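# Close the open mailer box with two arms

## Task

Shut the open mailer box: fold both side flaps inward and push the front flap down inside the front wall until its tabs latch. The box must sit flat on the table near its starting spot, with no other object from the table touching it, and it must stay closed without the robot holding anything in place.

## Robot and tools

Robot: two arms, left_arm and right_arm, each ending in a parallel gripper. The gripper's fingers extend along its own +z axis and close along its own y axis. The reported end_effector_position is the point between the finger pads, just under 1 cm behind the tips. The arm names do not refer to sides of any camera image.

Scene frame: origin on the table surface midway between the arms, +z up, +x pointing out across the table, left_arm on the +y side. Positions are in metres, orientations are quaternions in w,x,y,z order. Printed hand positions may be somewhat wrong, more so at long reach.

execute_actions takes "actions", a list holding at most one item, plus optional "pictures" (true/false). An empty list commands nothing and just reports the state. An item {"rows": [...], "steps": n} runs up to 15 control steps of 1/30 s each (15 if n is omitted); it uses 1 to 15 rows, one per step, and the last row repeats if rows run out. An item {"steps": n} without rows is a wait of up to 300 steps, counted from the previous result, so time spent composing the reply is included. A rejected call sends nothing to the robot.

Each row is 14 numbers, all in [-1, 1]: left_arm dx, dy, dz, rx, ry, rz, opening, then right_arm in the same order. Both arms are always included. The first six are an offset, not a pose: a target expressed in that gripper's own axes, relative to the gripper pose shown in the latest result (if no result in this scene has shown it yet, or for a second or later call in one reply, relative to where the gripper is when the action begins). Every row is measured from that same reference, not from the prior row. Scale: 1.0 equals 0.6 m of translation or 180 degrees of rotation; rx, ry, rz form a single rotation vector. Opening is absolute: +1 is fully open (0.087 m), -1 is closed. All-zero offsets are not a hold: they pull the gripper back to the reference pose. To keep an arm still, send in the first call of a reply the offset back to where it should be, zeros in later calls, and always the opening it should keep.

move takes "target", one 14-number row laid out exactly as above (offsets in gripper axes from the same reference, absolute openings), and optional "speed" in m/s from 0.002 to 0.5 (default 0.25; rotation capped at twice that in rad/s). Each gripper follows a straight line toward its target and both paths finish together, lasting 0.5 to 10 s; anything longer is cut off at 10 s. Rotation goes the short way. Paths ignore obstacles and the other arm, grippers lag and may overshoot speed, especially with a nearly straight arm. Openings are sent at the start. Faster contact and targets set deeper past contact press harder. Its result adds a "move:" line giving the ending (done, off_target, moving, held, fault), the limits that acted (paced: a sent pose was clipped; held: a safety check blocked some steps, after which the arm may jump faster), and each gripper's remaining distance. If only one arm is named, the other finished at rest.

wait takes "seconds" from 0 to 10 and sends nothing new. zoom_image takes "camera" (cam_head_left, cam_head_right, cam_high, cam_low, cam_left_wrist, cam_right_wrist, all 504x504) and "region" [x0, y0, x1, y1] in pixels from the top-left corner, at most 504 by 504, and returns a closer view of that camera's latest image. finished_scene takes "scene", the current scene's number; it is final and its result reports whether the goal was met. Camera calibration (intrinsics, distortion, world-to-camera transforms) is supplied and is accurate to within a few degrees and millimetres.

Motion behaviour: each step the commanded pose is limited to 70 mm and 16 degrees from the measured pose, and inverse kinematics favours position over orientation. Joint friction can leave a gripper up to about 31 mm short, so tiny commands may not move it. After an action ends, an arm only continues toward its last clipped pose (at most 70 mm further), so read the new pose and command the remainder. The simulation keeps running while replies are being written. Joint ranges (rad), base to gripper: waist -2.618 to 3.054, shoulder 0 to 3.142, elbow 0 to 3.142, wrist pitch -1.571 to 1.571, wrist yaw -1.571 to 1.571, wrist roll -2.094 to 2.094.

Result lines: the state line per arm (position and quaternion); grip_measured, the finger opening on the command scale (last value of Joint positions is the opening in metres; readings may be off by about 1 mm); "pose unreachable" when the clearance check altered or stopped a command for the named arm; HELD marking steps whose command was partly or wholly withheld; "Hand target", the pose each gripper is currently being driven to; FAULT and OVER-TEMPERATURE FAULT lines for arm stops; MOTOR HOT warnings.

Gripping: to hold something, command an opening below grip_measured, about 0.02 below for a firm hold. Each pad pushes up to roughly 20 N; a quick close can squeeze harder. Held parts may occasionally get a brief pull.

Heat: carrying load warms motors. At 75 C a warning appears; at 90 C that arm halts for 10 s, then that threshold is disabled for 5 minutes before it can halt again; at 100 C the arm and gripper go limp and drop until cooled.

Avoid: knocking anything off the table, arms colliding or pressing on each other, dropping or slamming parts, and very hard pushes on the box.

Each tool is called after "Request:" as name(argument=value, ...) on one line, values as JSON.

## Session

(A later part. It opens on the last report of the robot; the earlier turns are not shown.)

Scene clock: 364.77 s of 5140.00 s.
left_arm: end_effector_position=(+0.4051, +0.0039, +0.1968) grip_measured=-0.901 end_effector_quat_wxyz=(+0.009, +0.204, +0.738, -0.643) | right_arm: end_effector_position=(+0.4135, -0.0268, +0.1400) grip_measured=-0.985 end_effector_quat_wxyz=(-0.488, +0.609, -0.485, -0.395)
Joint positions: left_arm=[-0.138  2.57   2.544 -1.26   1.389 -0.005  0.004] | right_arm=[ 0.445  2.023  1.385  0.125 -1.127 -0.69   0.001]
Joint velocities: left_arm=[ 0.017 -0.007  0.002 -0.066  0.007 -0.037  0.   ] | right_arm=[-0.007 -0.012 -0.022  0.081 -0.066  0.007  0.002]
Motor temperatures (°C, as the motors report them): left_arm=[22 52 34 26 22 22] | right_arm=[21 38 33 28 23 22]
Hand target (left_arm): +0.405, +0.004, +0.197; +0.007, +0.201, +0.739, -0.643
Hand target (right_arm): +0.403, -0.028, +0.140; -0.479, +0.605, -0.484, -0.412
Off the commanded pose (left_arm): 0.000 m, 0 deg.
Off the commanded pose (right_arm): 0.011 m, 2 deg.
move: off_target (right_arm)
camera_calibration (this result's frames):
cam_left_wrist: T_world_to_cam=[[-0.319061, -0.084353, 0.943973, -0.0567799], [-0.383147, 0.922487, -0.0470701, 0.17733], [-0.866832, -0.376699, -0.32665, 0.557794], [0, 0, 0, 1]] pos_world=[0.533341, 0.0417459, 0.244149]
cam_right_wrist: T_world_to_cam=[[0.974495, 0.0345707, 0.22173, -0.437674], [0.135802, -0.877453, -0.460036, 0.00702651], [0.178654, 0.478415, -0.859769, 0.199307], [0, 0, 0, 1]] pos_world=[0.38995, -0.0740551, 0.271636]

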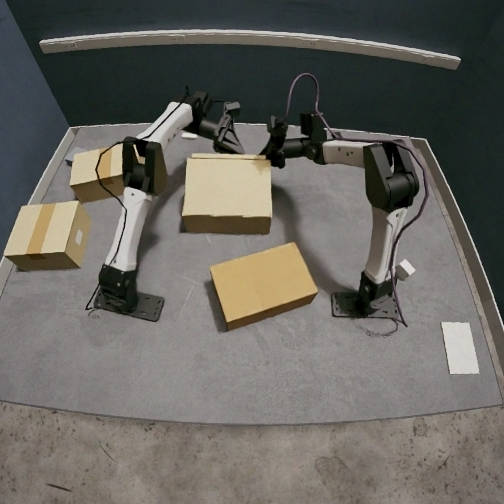

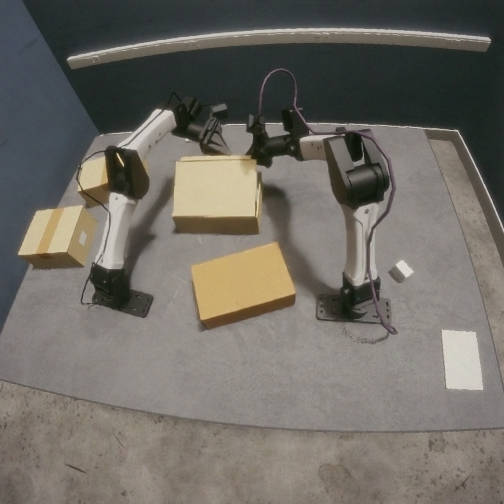

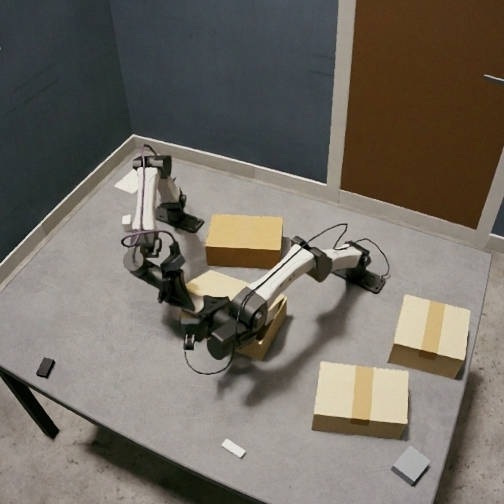

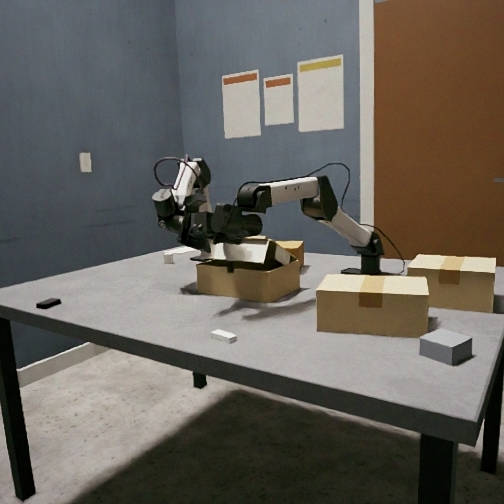

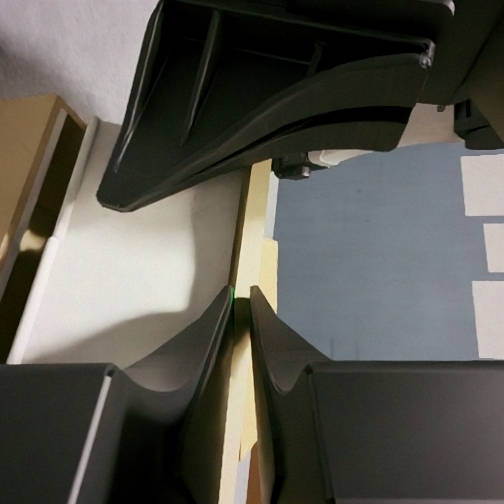

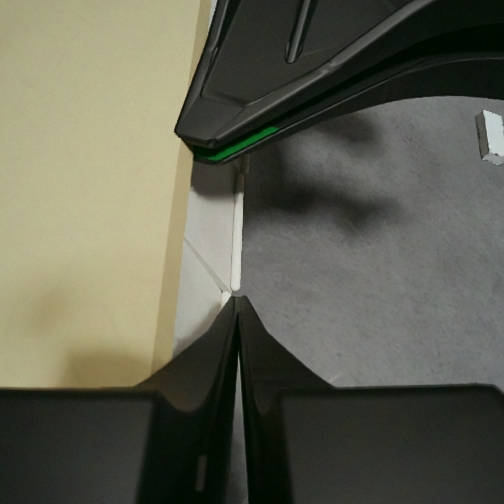

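Request:
move(target=[-0.012,0.075,0.003,0,0,0,-1, 0.04,0.01,0.01,0,0,0,-1], speed=0.04)

Scene clock: 367.77 s of 5140.00 s.
left_arm: end_effector_position=(+0.4137, +0.0003, +0.1775) grip_measured=-0.900 end_effector_quat_wxyz=(+0.006, +0.207, +0.724, -0.658) | right_arm: end_effector_position=(+0.4192, -0.0254, +0.1338) grip_measured=-0.985 end_effector_quat_wxyz=(-0.504, +0.611, -0.476, -0.384)
Joint positions: left_arm=[-0.138  2.666  2.625 -1.269  1.431  0.023  0.004] | right_arm=[ 0.445  2.04   1.359  0.212 -1.117 -0.685  0.001]
Joint velocities: left_arm=[-0.012 -0.002 -0.017 -0.007  0.066  0.007 -0.   ] | right_arm=[-0.007  0.007 -0.002 -0.051 -0.066 -0.081  0.001]
Motor temperatures (°C, as the motors report them): left_arm=[22 52 34 26 22 22] | right_arm=[21 38 32 28 23 22]
Hand target (left_arm): +0.423, +0.006, +0.156; +0.011, +0.202, +0.738, -0.643
Hand target (right_arm): +0.412, -0.026, +0.115; -0.488, +0.609, -0.485, -0.395
Off the commanded pose (left_arm): 0.025 m, 2 deg.
Off the commanded pose (right_arm): 0.020 m, 2 deg.
move: off_target (left_arm, right_arm)
camera_calibration (this result's frames):
cam_left_wrist: T_world_to_cam=[[-0.313011, -0.042844, 0.948783, -0.0394084], [-0.369561, 0.925746, -0.0801177, 0.183302], [-0.874899, -0.375711, -0.305603, 0.557222], [0, 0, 0, 1]] pos_world=[0.542919, 0.0379752, 0.222364]
cam_right_wrist: T_world_to_cam=[[0.965515, 0.0216317, 0.259446, -0.443439], [0.144793, -0.872821, -0.466066, 0.00176573], [0.216368, 0.48756, -0.845855, 0.174958], [0, 0, 0, 1]] pos_world=[0.390036, -0.0741693, 0.263861]

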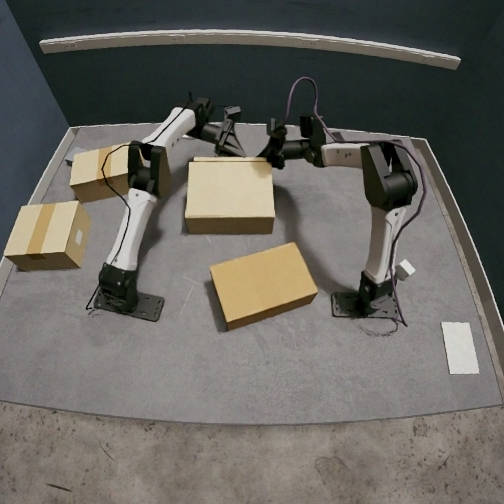

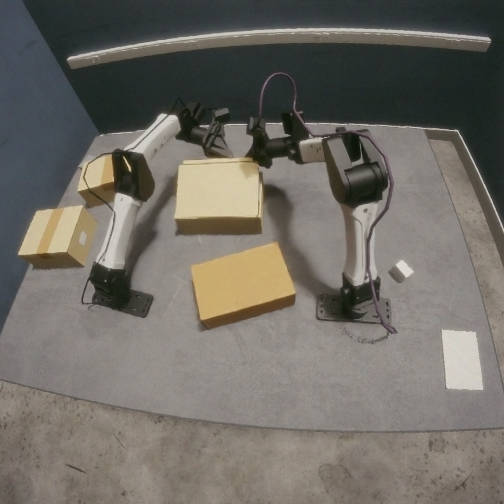

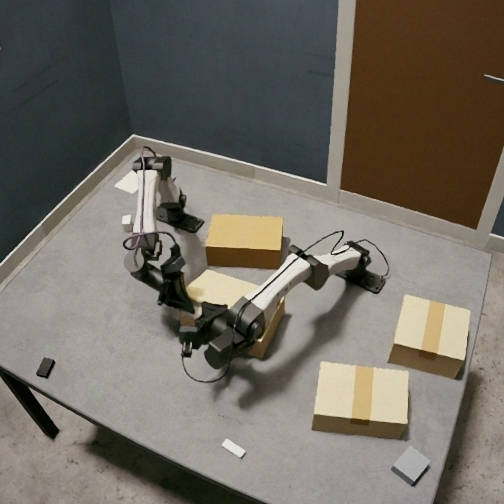

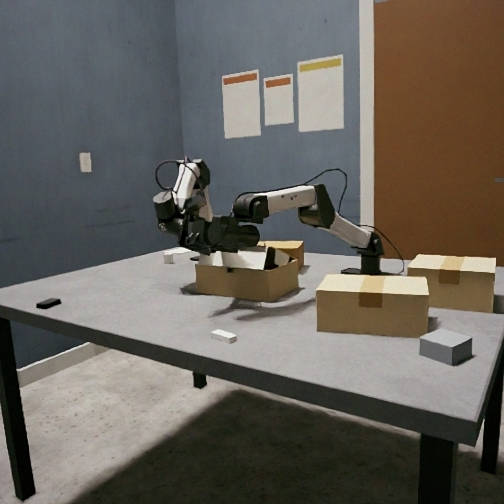

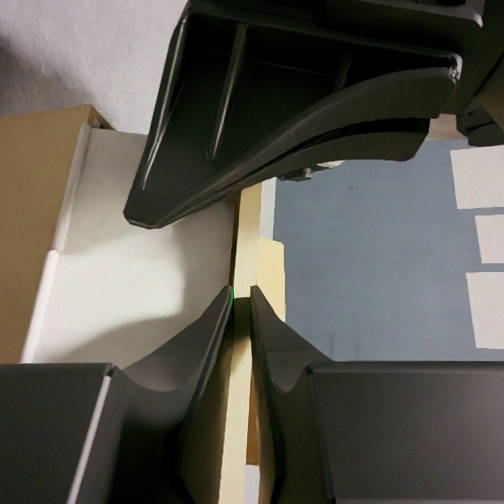

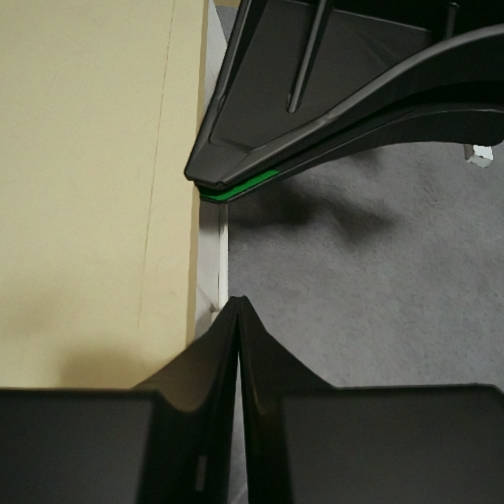

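Request:
move(target=[0,-0.02,0,0,0,0,-1, 0.01,0.035,0,-0.13,0,0,-1], speed=0.04)

Scene clock: 375.23 s of 5140.00 s.
left_arm: end_effector_position=(+0.4115, -0.0009, +0.1842) grip_measured=-0.900 end_effector_quat_wxyz=(+0.008, +0.210, +0.724, -0.657) | right_arm: end_effector_position=(+0.4085, -0.0237, +0.1351) grip_measured=-0.985 end_effector_quat_wxyz=(-0.397, +0.699, -0.377, -0.460)
Joint positions: left_arm=[-0.142  2.652  2.625 -1.27   1.429  0.018  0.004] | right_arm=[ 0.432  2.477  2.307 -1.323 -1.306 -1.707  0.001]
Joint velocities: left_arm=[-0.012  0.007  0.007  0.081 -0.066  0.051 -0.001] | right_arm=[-0.017  0.037  0.11  -0.139  0.037 -0.125  0.001]
Motor temperatures (°C, as the motors report them): left_arm=[22 54 34 26 22 22] | right_arm=[21 38 33 28 23 22]
Hand target (left_arm): +0.410, -0.000, +0.189; +0.006, +0.207, +0.724, -0.658
Hand target (right_arm): +0.402, -0.026, +0.126; -0.376, +0.696, -0.390, -0.472
Off the commanded pose (left_arm): 0.005 m, 0 deg.
Off the commanded pose (right_arm): 0.015 m, 4 deg.
move: off_target (right_arm)
camera_calibration (this result's frames):
cam_left_wrist: T_world_to_cam=[[-0.320873, -0.0411927, 0.946226, -0.0427796], [-0.366493, 0.926626, -0.0839414, 0.183599], [-0.87334, -0.37372, -0.312426, 0.557483], [0, 0, 0, 1]] pos_world=[0.540433, 0.0364529, 0.230063]
cam_right_wrist: T_world_to_cam=[[0.896995, 0.384144, 0.218708, -0.391419], [0.441788, -0.79579, -0.414177, -0.121104], [0.0149423, 0.468137, -0.88353, 0.264435], [0, 0, 0, 1]] pos_world=[0.400652, -0.0698037, 0.269085]

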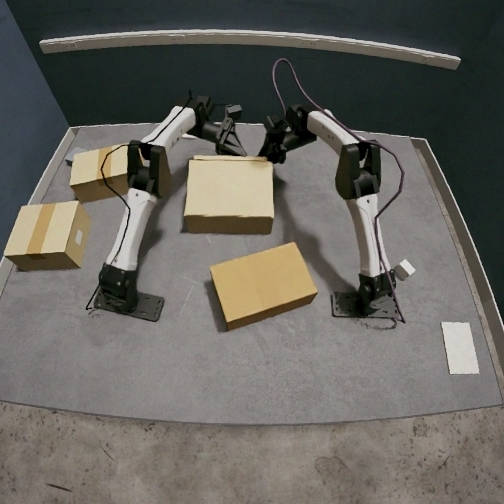

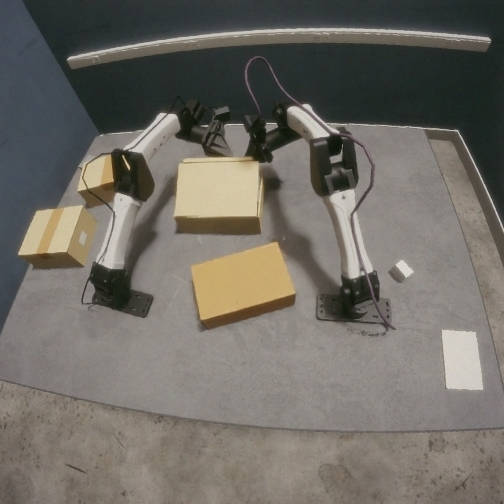

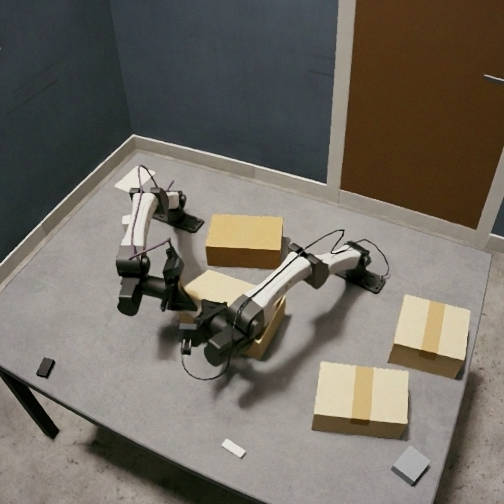

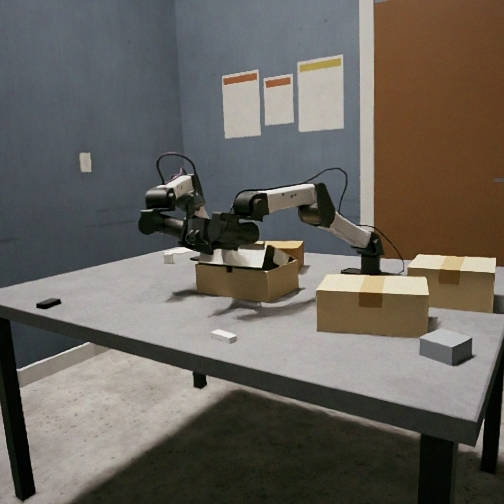

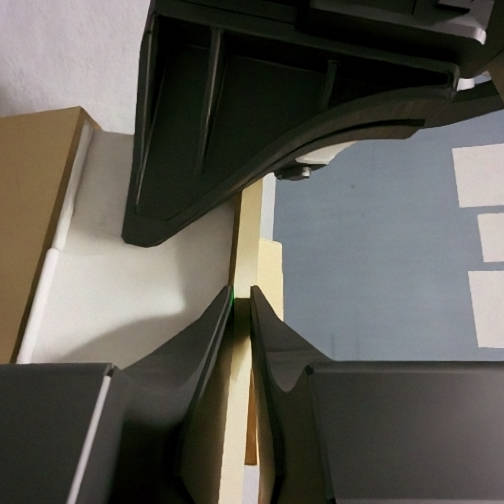

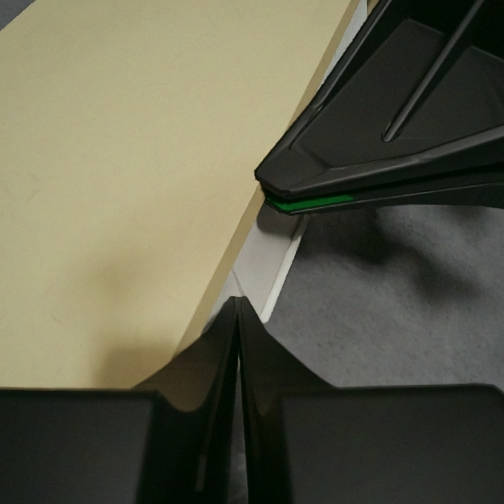

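Request:
move(target=[0,-0.01,0,0,0,0,-1, 0.045,0.04,0.015,0,0,0,-1], speed=0.04)

Scene clock: 379.97 s of 5140.00 s.
left_arm: end_effector_position=(+0.4108, -0.0020, +0.1831) grip_measured=-0.906 end_effector_quat_wxyz=(+0.008, +0.212, +0.726, -0.654) | right_arm: end_effector_position=(+0.3957, -0.0276, +0.1074) grip_measured=-0.985 end_effector_quat_wxyz=(-0.407, +0.696, -0.367, -0.465)
Joint positions: left_arm=[-0.145  2.651  2.625 -1.272  1.42   0.019  0.004] | right_arm=[ 0.43   2.404  2.049 -1.143 -1.331 -1.73   0.001]
Joint velocities: left_arm=[-0.017  0.002 -0.007 -0.037 -0.037 -0.007 -0.001] | right_arm=[ 0.002 -0.017 -0.027  0.051 -0.022 -0.051  0.001]
Motor temperatures (°C, as the motors report them): left_arm=[22 56 34 26 22 22] | right_arm=[21 39 33 27 23 22]
Hand target (left_arm): +0.410, -0.001, +0.190; +0.008, +0.211, +0.724, -0.657
Hand target (right_arm): +0.392, -0.030, +0.102; -0.396, +0.699, -0.376, -0.462
Off the commanded pose (left_arm): 0.007 m, 1 deg.
Off the commanded pose (right_arm): 0.007 m, 2 deg.
After step 90, 0.43 s passed at rest.
move: done
camera_calibration (this result's frames):
cam_left_wrist: T_world_to_cam=[[-0.32356, -0.0492983, 0.944922, -0.0407202], [-0.365682, 0.927564, -0.0768239, 0.182568], [-0.872689, -0.370398, -0.31815, 0.556886], [0, 0, 0, 1]] pos_world=[0.539575, 0.0349187, 0.229677]
cam_right_wrist: T_world_to_cam=[[0.893499, 0.382554, 0.235185, -0.372757], [0.448725, -0.78097, -0.434433, -0.13021], [0.0174786, 0.493699, -0.869457, 0.240107], [0, 0, 0, 1]] pos_world=[0.387289, -0.0776307, 0.239862]

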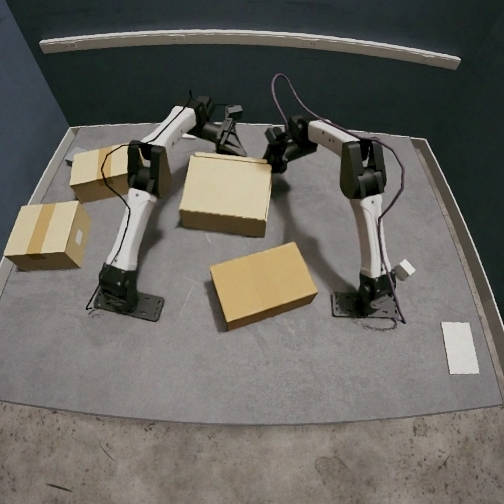

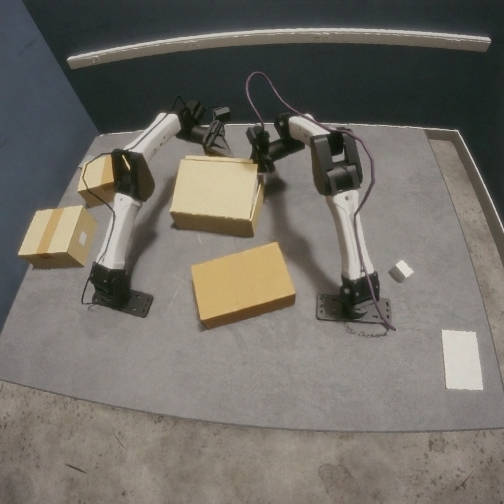

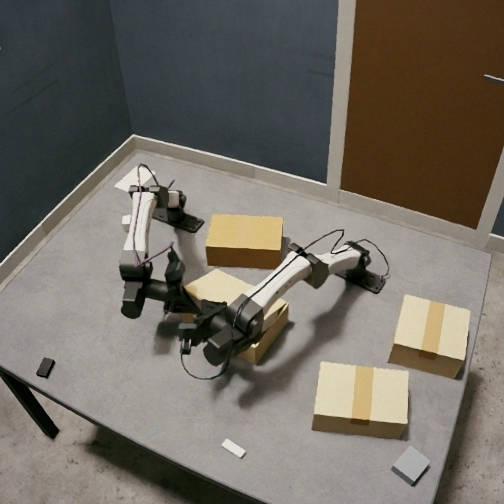

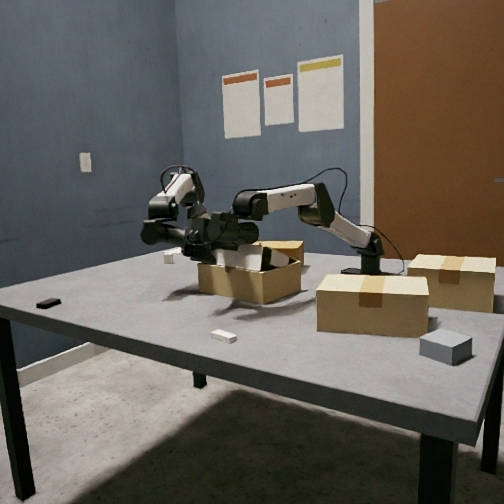

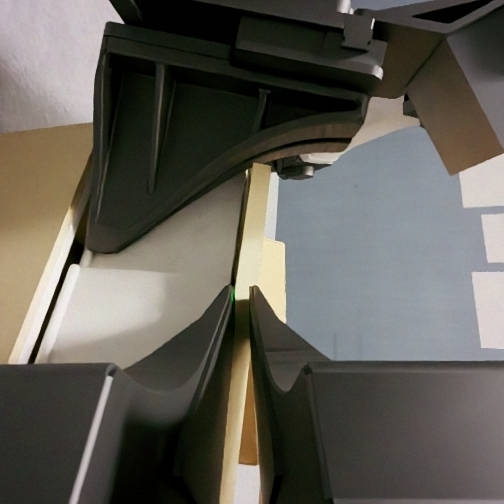

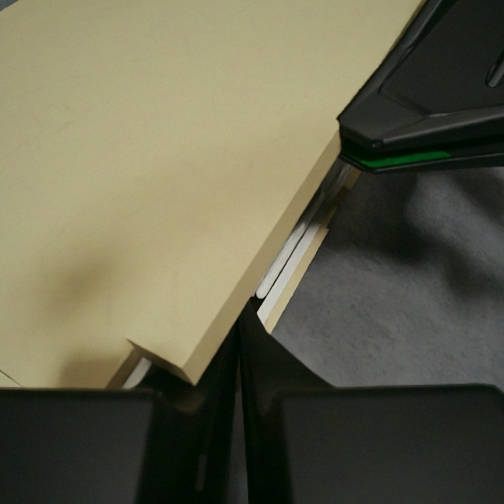

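Flap inside now. Lower lid.

Request:
move(target=[-0.01,0.08,0.005,0,0,0,-1, 0,0,0,0,0,0,-1], speed=0.04)

Scene clock: 383.13 s of 5140.00 s.
left_arm: end_effector_position=(+0.4121, -0.0036, +0.1788) grip_measured=-0.906 end_effector_quat_wxyz=(-0.005, +0.207, +0.698, -0.685) | right_arm: end_effector_position=(+0.3972, -0.0290, +0.1070) grip_measured=-0.985 end_effector_quat_wxyz=(-0.408, +0.696, -0.368, -0.463)
Joint positions: left_arm=[-0.143  2.706  2.657 -1.272  1.507  0.031  0.004] | right_arm=[ 0.426  2.403  2.047 -1.138 -1.329 -1.727  0.001]
Joint velocities: left_arm=[ 0.007 -0.012 -0.007  0.037 -0.022 -0.007  0.   ] | right_arm=[-0.007 -0.017  0.012 -0.007  0.022 -0.066  0.001]
Motor temperatures (°C, as the motors report them): left_arm=[22 57 34 26 22 22] | right_arm=[21 40 33 27 23 22]
Hand target (left_arm): +0.426, +0.000, +0.139; +0.010, +0.209, +0.726, -0.655
Hand target (right_arm): +0.396, -0.028, +0.107; -0.407, +0.696, -0.367, -0.465
Off the commanded pose (left_arm): 0.044 m, 5 deg.
Off the commanded pose (right_arm): 0.002 m, 0 deg.
move: off_target (left_arm)
camera_calibration (this result's frames):
cam_left_wrist: T_world_to_cam=[[-0.288708, 0.0307792, 0.956922, -0.0525002], [-0.348413, 0.927575, -0.134953, 0.187493], [-0.891771, -0.372366, -0.257074, 0.553011], [0, 0, 0, 1]] pos_world=[0.543327, 0.0336247, 0.217706]
cam_right_wrist: T_world_to_cam=[[0.894704, 0.379004, 0.236348, -0.374237], [0.446155, -0.783438, -0.432632, -0.131367], [0.0211944, 0.492526, -0.87004, 0.238951], [0, 0, 0, 1]] pos_world=[0.388377, -0.07877, 0.239513]

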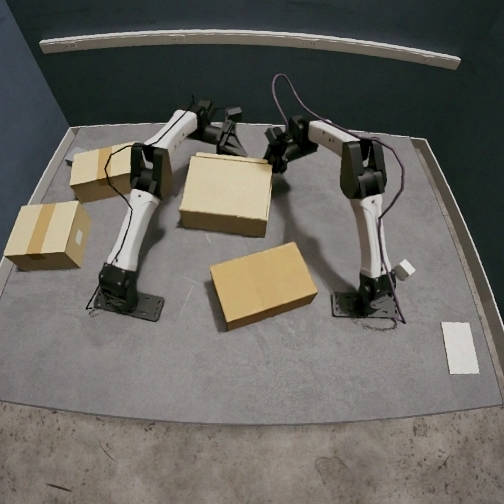

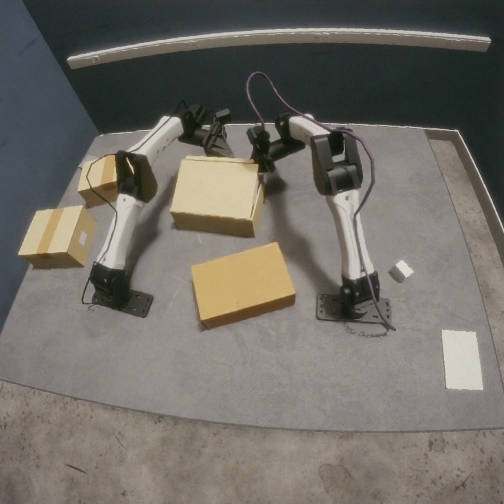

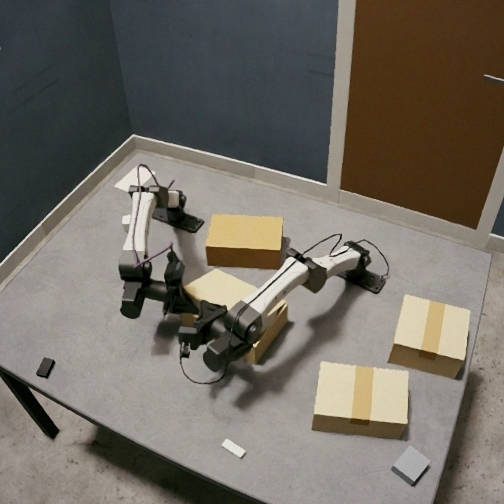

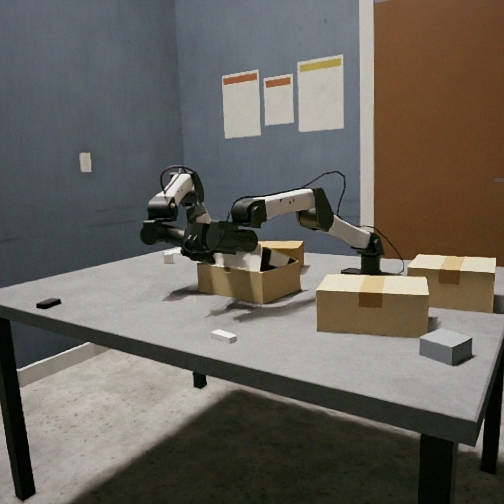

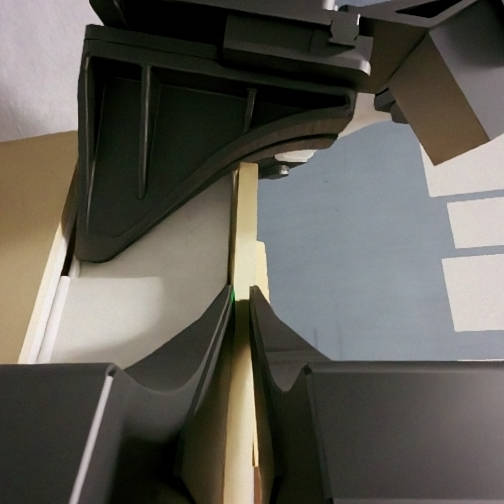

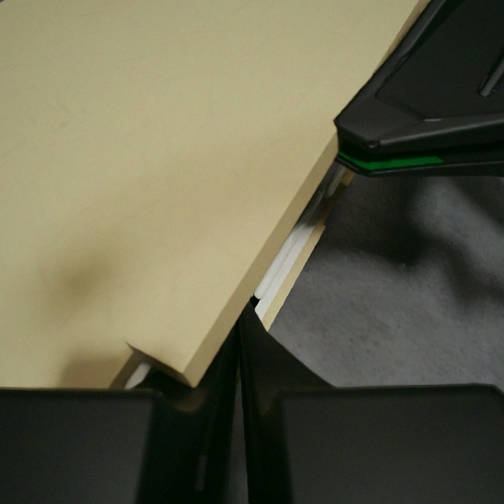

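Request:
move(target=[0,0.03,0,0,0,0,-1, 0,0.04,0.02,0,0,0,-1], speed=0.03)

Request:
zoom_image(camera="cam_low", region=[150,200,330,320])

Scene clock: 386.20 s of 5140.00 s.
left_arm: end_effector_position=(+0.4131, -0.0039, +0.1720) grip_measured=-1.000 end_effector_quat_wxyz=(-0.004, +0.209, +0.696, -0.687) | right_arm: end_effector_position=(+0.3770, -0.0297, +0.1035) grip_measured=-0.985 end_effector_quat_wxyz=(-0.416, +0.690, -0.363, -0.468)
Joint positions: left_arm=[-0.143  2.721  2.658 -1.27   1.512  0.048  0.   ] | right_arm=[ 0.437  2.298  1.832 -0.962 -1.35  -1.667  0.001]
Joint velocities: left_arm=[-0.012 -0.012  0.012  0.081  0.022 -0.007  0.   ] | right_arm=[-0.007 -0.002 -0.022  0.051 -0.022  0.051  0.   ]
Motor temperatures (°C, as the motors report them): left_arm=[22 57 34 26 22 22] | right_arm=[21 41 33 27 23 22]
Hand target (left_arm): +0.417, -0.004, +0.161; -0.004, +0.207, +0.698, -0.685
Hand target (right_arm): +0.371, -0.028, +0.098; -0.406, +0.696, -0.367, -0.464
Off the commanded pose (left_arm): 0.011 m, 0 deg.
Off the commanded pose (right_arm): 0.008 m, 1 deg.
move: off_target (left_arm)
camera_calibration (this result's frames):
cam_left_wrist: T_world_to_cam=[[-0.290741, 0.0366783, 0.956099, -0.0447403], [-0.346101, 0.927567, -0.14083, 0.187332], [-0.892011, -0.371852, -0.256987, 0.552161], [0, 0, 0, 1]] pos_world=[0.544362, 0.0332002, 0.211056]
cam_right_wrist: T_world_to_cam=[[0.895022, 0.37309, 0.244415, -0.356239], [0.445559, -0.77285, -0.451864, -0.121921], [0.0203103, 0.513329, -0.857951, 0.236453], [0, 0, 0, 1]] pos_world=[0.368362, -0.082696, 0.234844]

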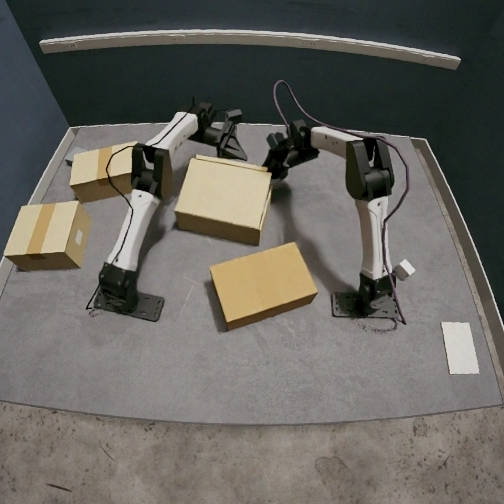

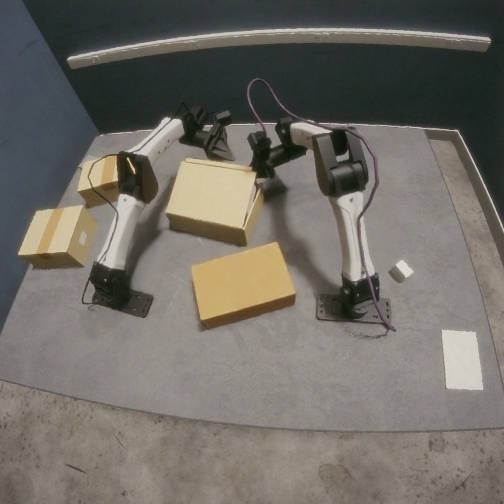

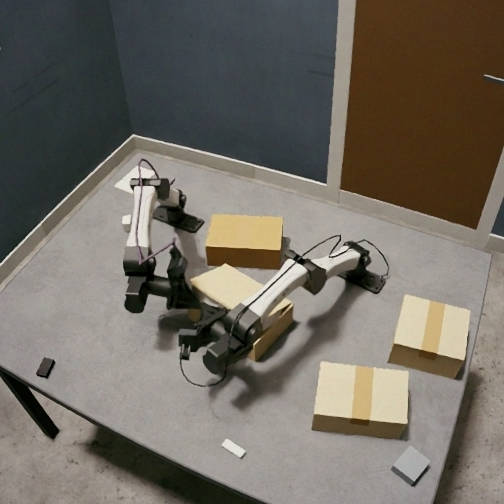

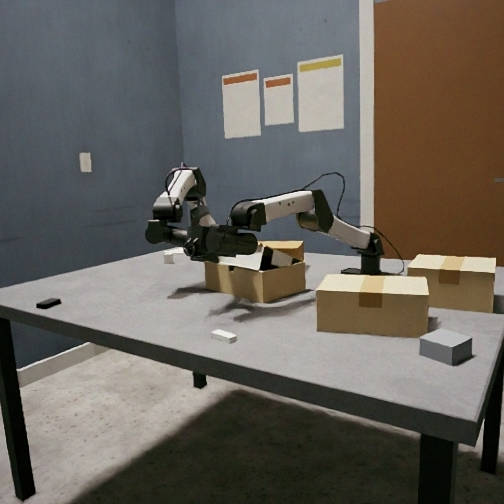

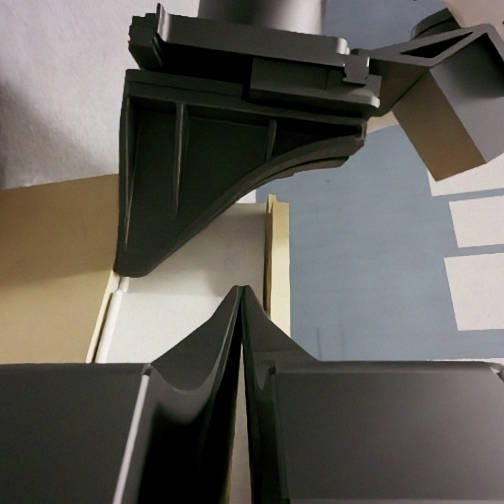

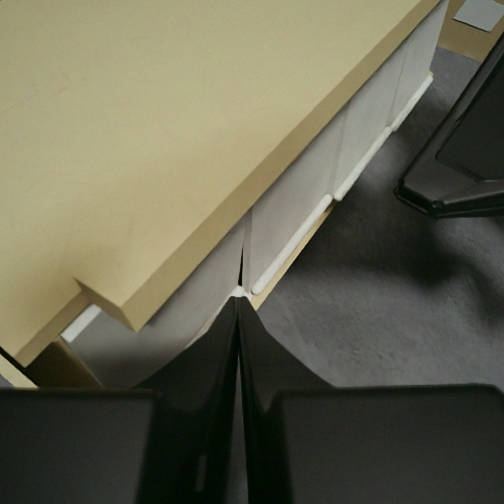

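Region (150, 200, 330, 320) of cam_low's 504x504 image, scaled by 2.800, with more detail than that image has.

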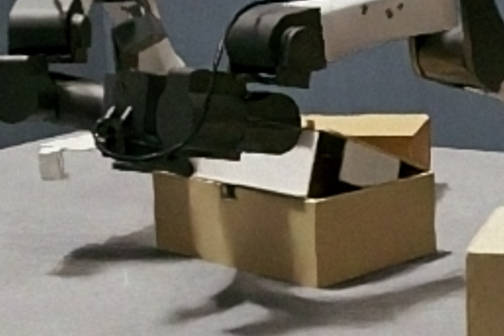

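Request:
move(target=[-0.05,-0.17,-0.1,0,0,0,-1, -0.16,-0.135,-0.077,0,0,0,-1], speed=0.12)

Request:
move(target=[0.3,0,-0.05,-0.25,0,0,-1, 0,0,0,0,0,0,-1], speed=0.15)

Scene clock: 393.73 s of 5140.00 s.
left_arm: end_effector_position=(+0.4272, +0.0442, +0.2817) grip_measured=-1.000 end_effector_quat_wxyz=(+0.028, +0.171, +0.688, -0.705) | right_arm: end_effector_position=(+0.4366, -0.0251, +0.2233) grip_measured=-0.985 end_effector_quat_wxyz=(-0.448, +0.678, -0.373, -0.447)
Joint positions: left_arm=[-0.038  2.622  2.85  -1.273  1.566 -0.241  0.   ] | right_arm=[ 0.401  2.577  2.796 -1.439 -1.358 -1.497  0.001]
Joint velocities: left_arm=[-0.002 -0.002  0.012 -0.037 -0.066  0.022  0.   ] | right_arm=[-0.017  0.027  0.105 -0.095 -0.037  0.022  0.   ]
Motor temperatures (°C, as the motors report them): left_arm=[22 57 35 26 22 22] | right_arm=[21 42 33 27 23 22]
Hand target (left_arm): +0.429, +0.046, +0.282; +0.031, +0.172, +0.687, -0.706
Hand target (right_arm): +0.437, -0.028, +0.224; -0.446, +0.673, -0.379, -0.452
Off the commanded pose (left_arm): 0.004 m, 6 deg.
Off the commanded pose (right_arm): 0.004 m, 5 deg.
After step 90, 2.73 s passed at rest.
move: off_target (left_arm, right_arm)
camera_calibration (this result's frames):
cam_left_wrist: T_world_to_cam=[[-0.281677, 0.0581386, 0.957746, -0.152569], [-0.433614, 0.882711, -0.181111, 0.213729], [-0.855942, -0.466307, -0.223429, 0.590092], [0, 0, 0, 1]] pos_world=[0.554786, 0.0953729, 0.316675]
cam_right_wrist: T_world_to_cam=[[0.910028, 0.301633, 0.284371, -0.457829], [0.405754, -0.788644, -0.461957, -0.0714811], [0.0849261, 0.535778, -0.840077, 0.304023], [0, 0, 0, 1]] pos_world=[0.419822, -0.0811656, 0.352574]

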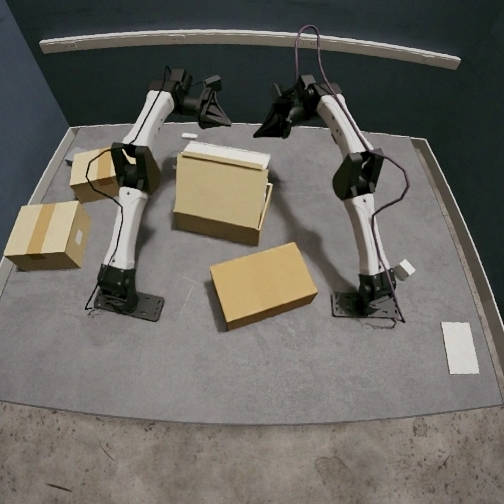

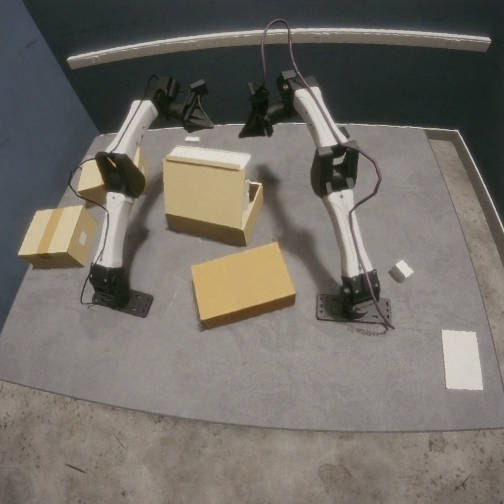

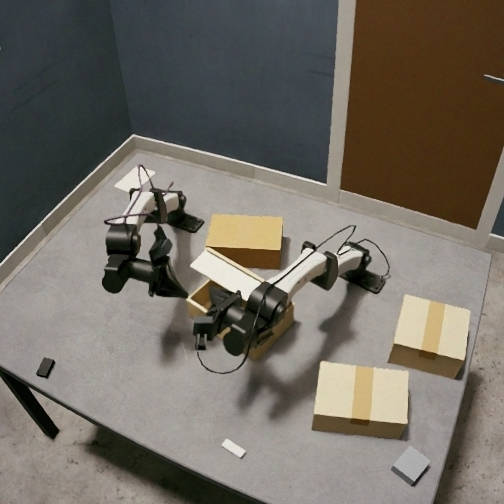

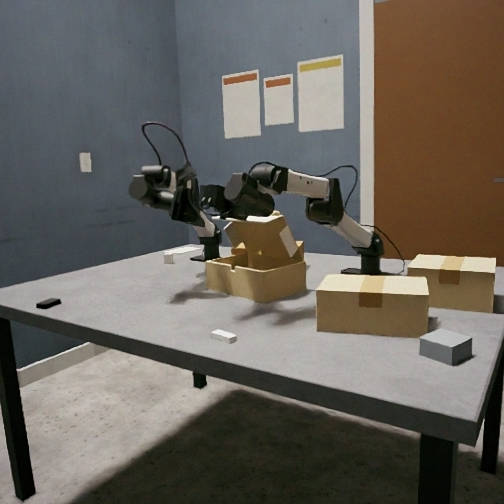

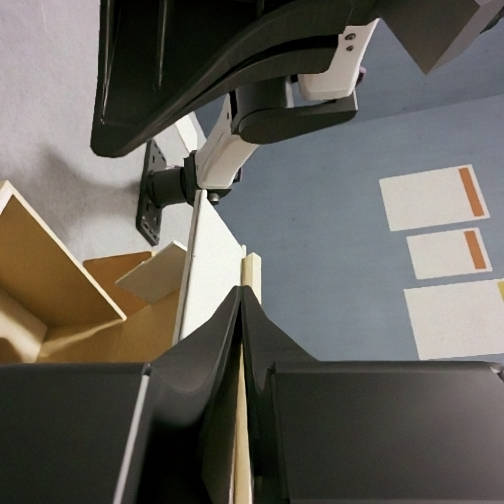

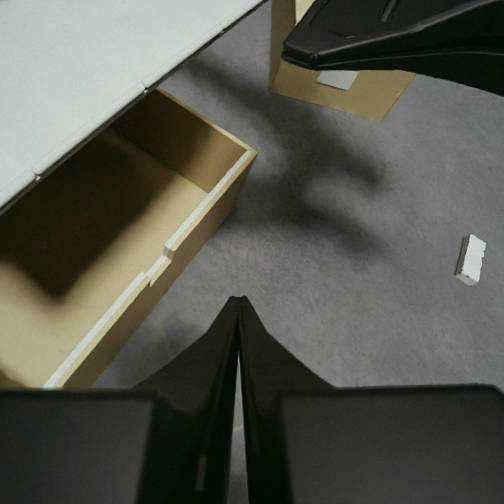

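Scene clock: 396.87 s of 5140.00 s.
left_arm: end_effector_position=(+0.2688, +0.1070, +0.2453) grip_measured=-1.000 end_effector_quat_wxyz=(+0.097, +0.153, +0.900, -0.396) | right_arm: end_effector_position=(+0.4366, -0.0251, +0.2234) grip_measured=-0.985 end_effector_quat_wxyz=(-0.448, +0.678, -0.373, -0.447)
Joint positions: left_arm=[-0.106  1.645  1.674 -1.239  0.776 -0.086  0.   ] | right_arm=[ 0.401  2.577  2.796 -1.44  -1.358 -1.497  0.001]
Joint velocities: left_arm=[ 0.002 -0.027  0.002  0.007 -0.007 -0.022  0.   ] | right_arm=[ 0.007  0.017  0.007 -0.066 -0.081  0.022 -0.   ]
Motor temperatures (°C, as the motors report them): left_arm=[22 57 35 26 22 22] | right_arm=[21 42 33 27 23 22]
Hand target (left_arm): +0.265, +0.107, +0.237; +0.088, +0.150, +0.905, -0.388
Hand target (right_arm): +0.437, -0.025, +0.223; -0.448, +0.678, -0.373, -0.447
Off the commanded pose (left_arm): 0.015 m, 1 deg.
Off the commanded pose (right_arm): 0.000 m, 0 deg.
move: off_target (left_arm)
camera_calibration (this result's frames):
cam_left_wrist: T_world_to_cam=[[-0.360296, -0.634751, 0.683578, -0.00342184], [-0.627579, 0.7071, 0.325813, 0.0295699], [-0.690168, -0.31161, -0.653121, 0.519983], [0, 0, 0, 1]] pos_world=[0.376201, 0.138951, 0.332317]
cam_right_wrist: T_world_to_cam=[[0.910028, 0.301633, 0.284371, -0.457813], [0.405754, -0.788644, -0.461957, -0.0714367], [0.0849261, 0.535778, -0.840077, 0.304106], [0, 0, 0, 1]] pos_world=[0.419782, -0.0811805, 0.352661]

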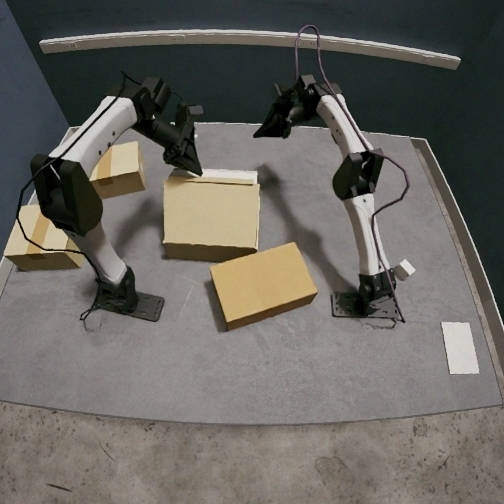

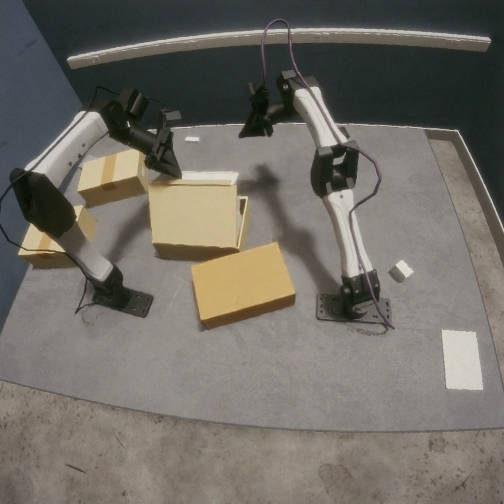

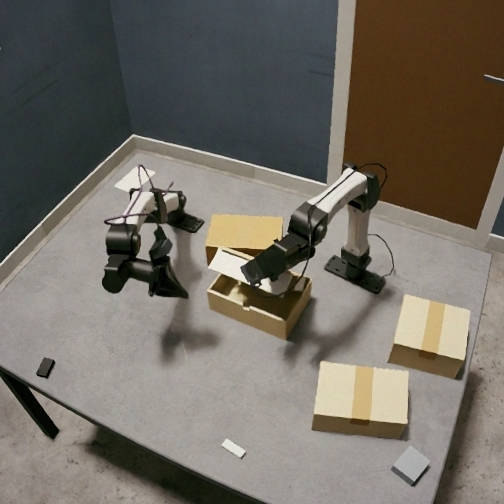

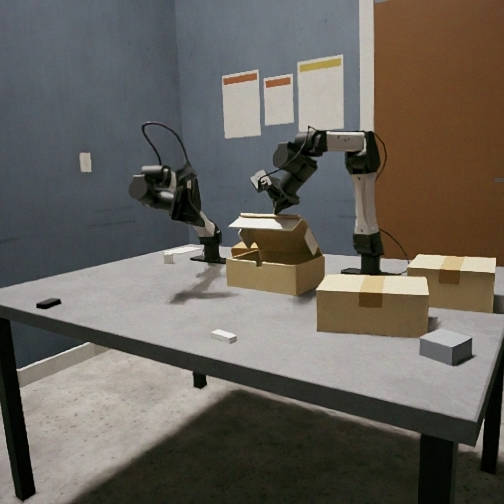

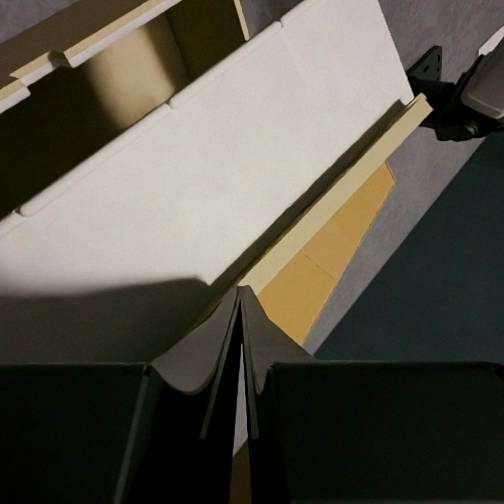

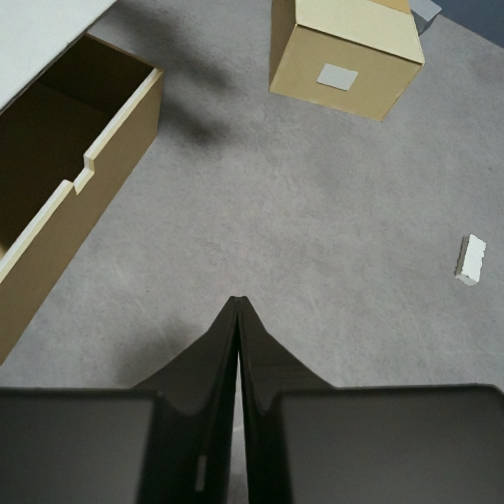

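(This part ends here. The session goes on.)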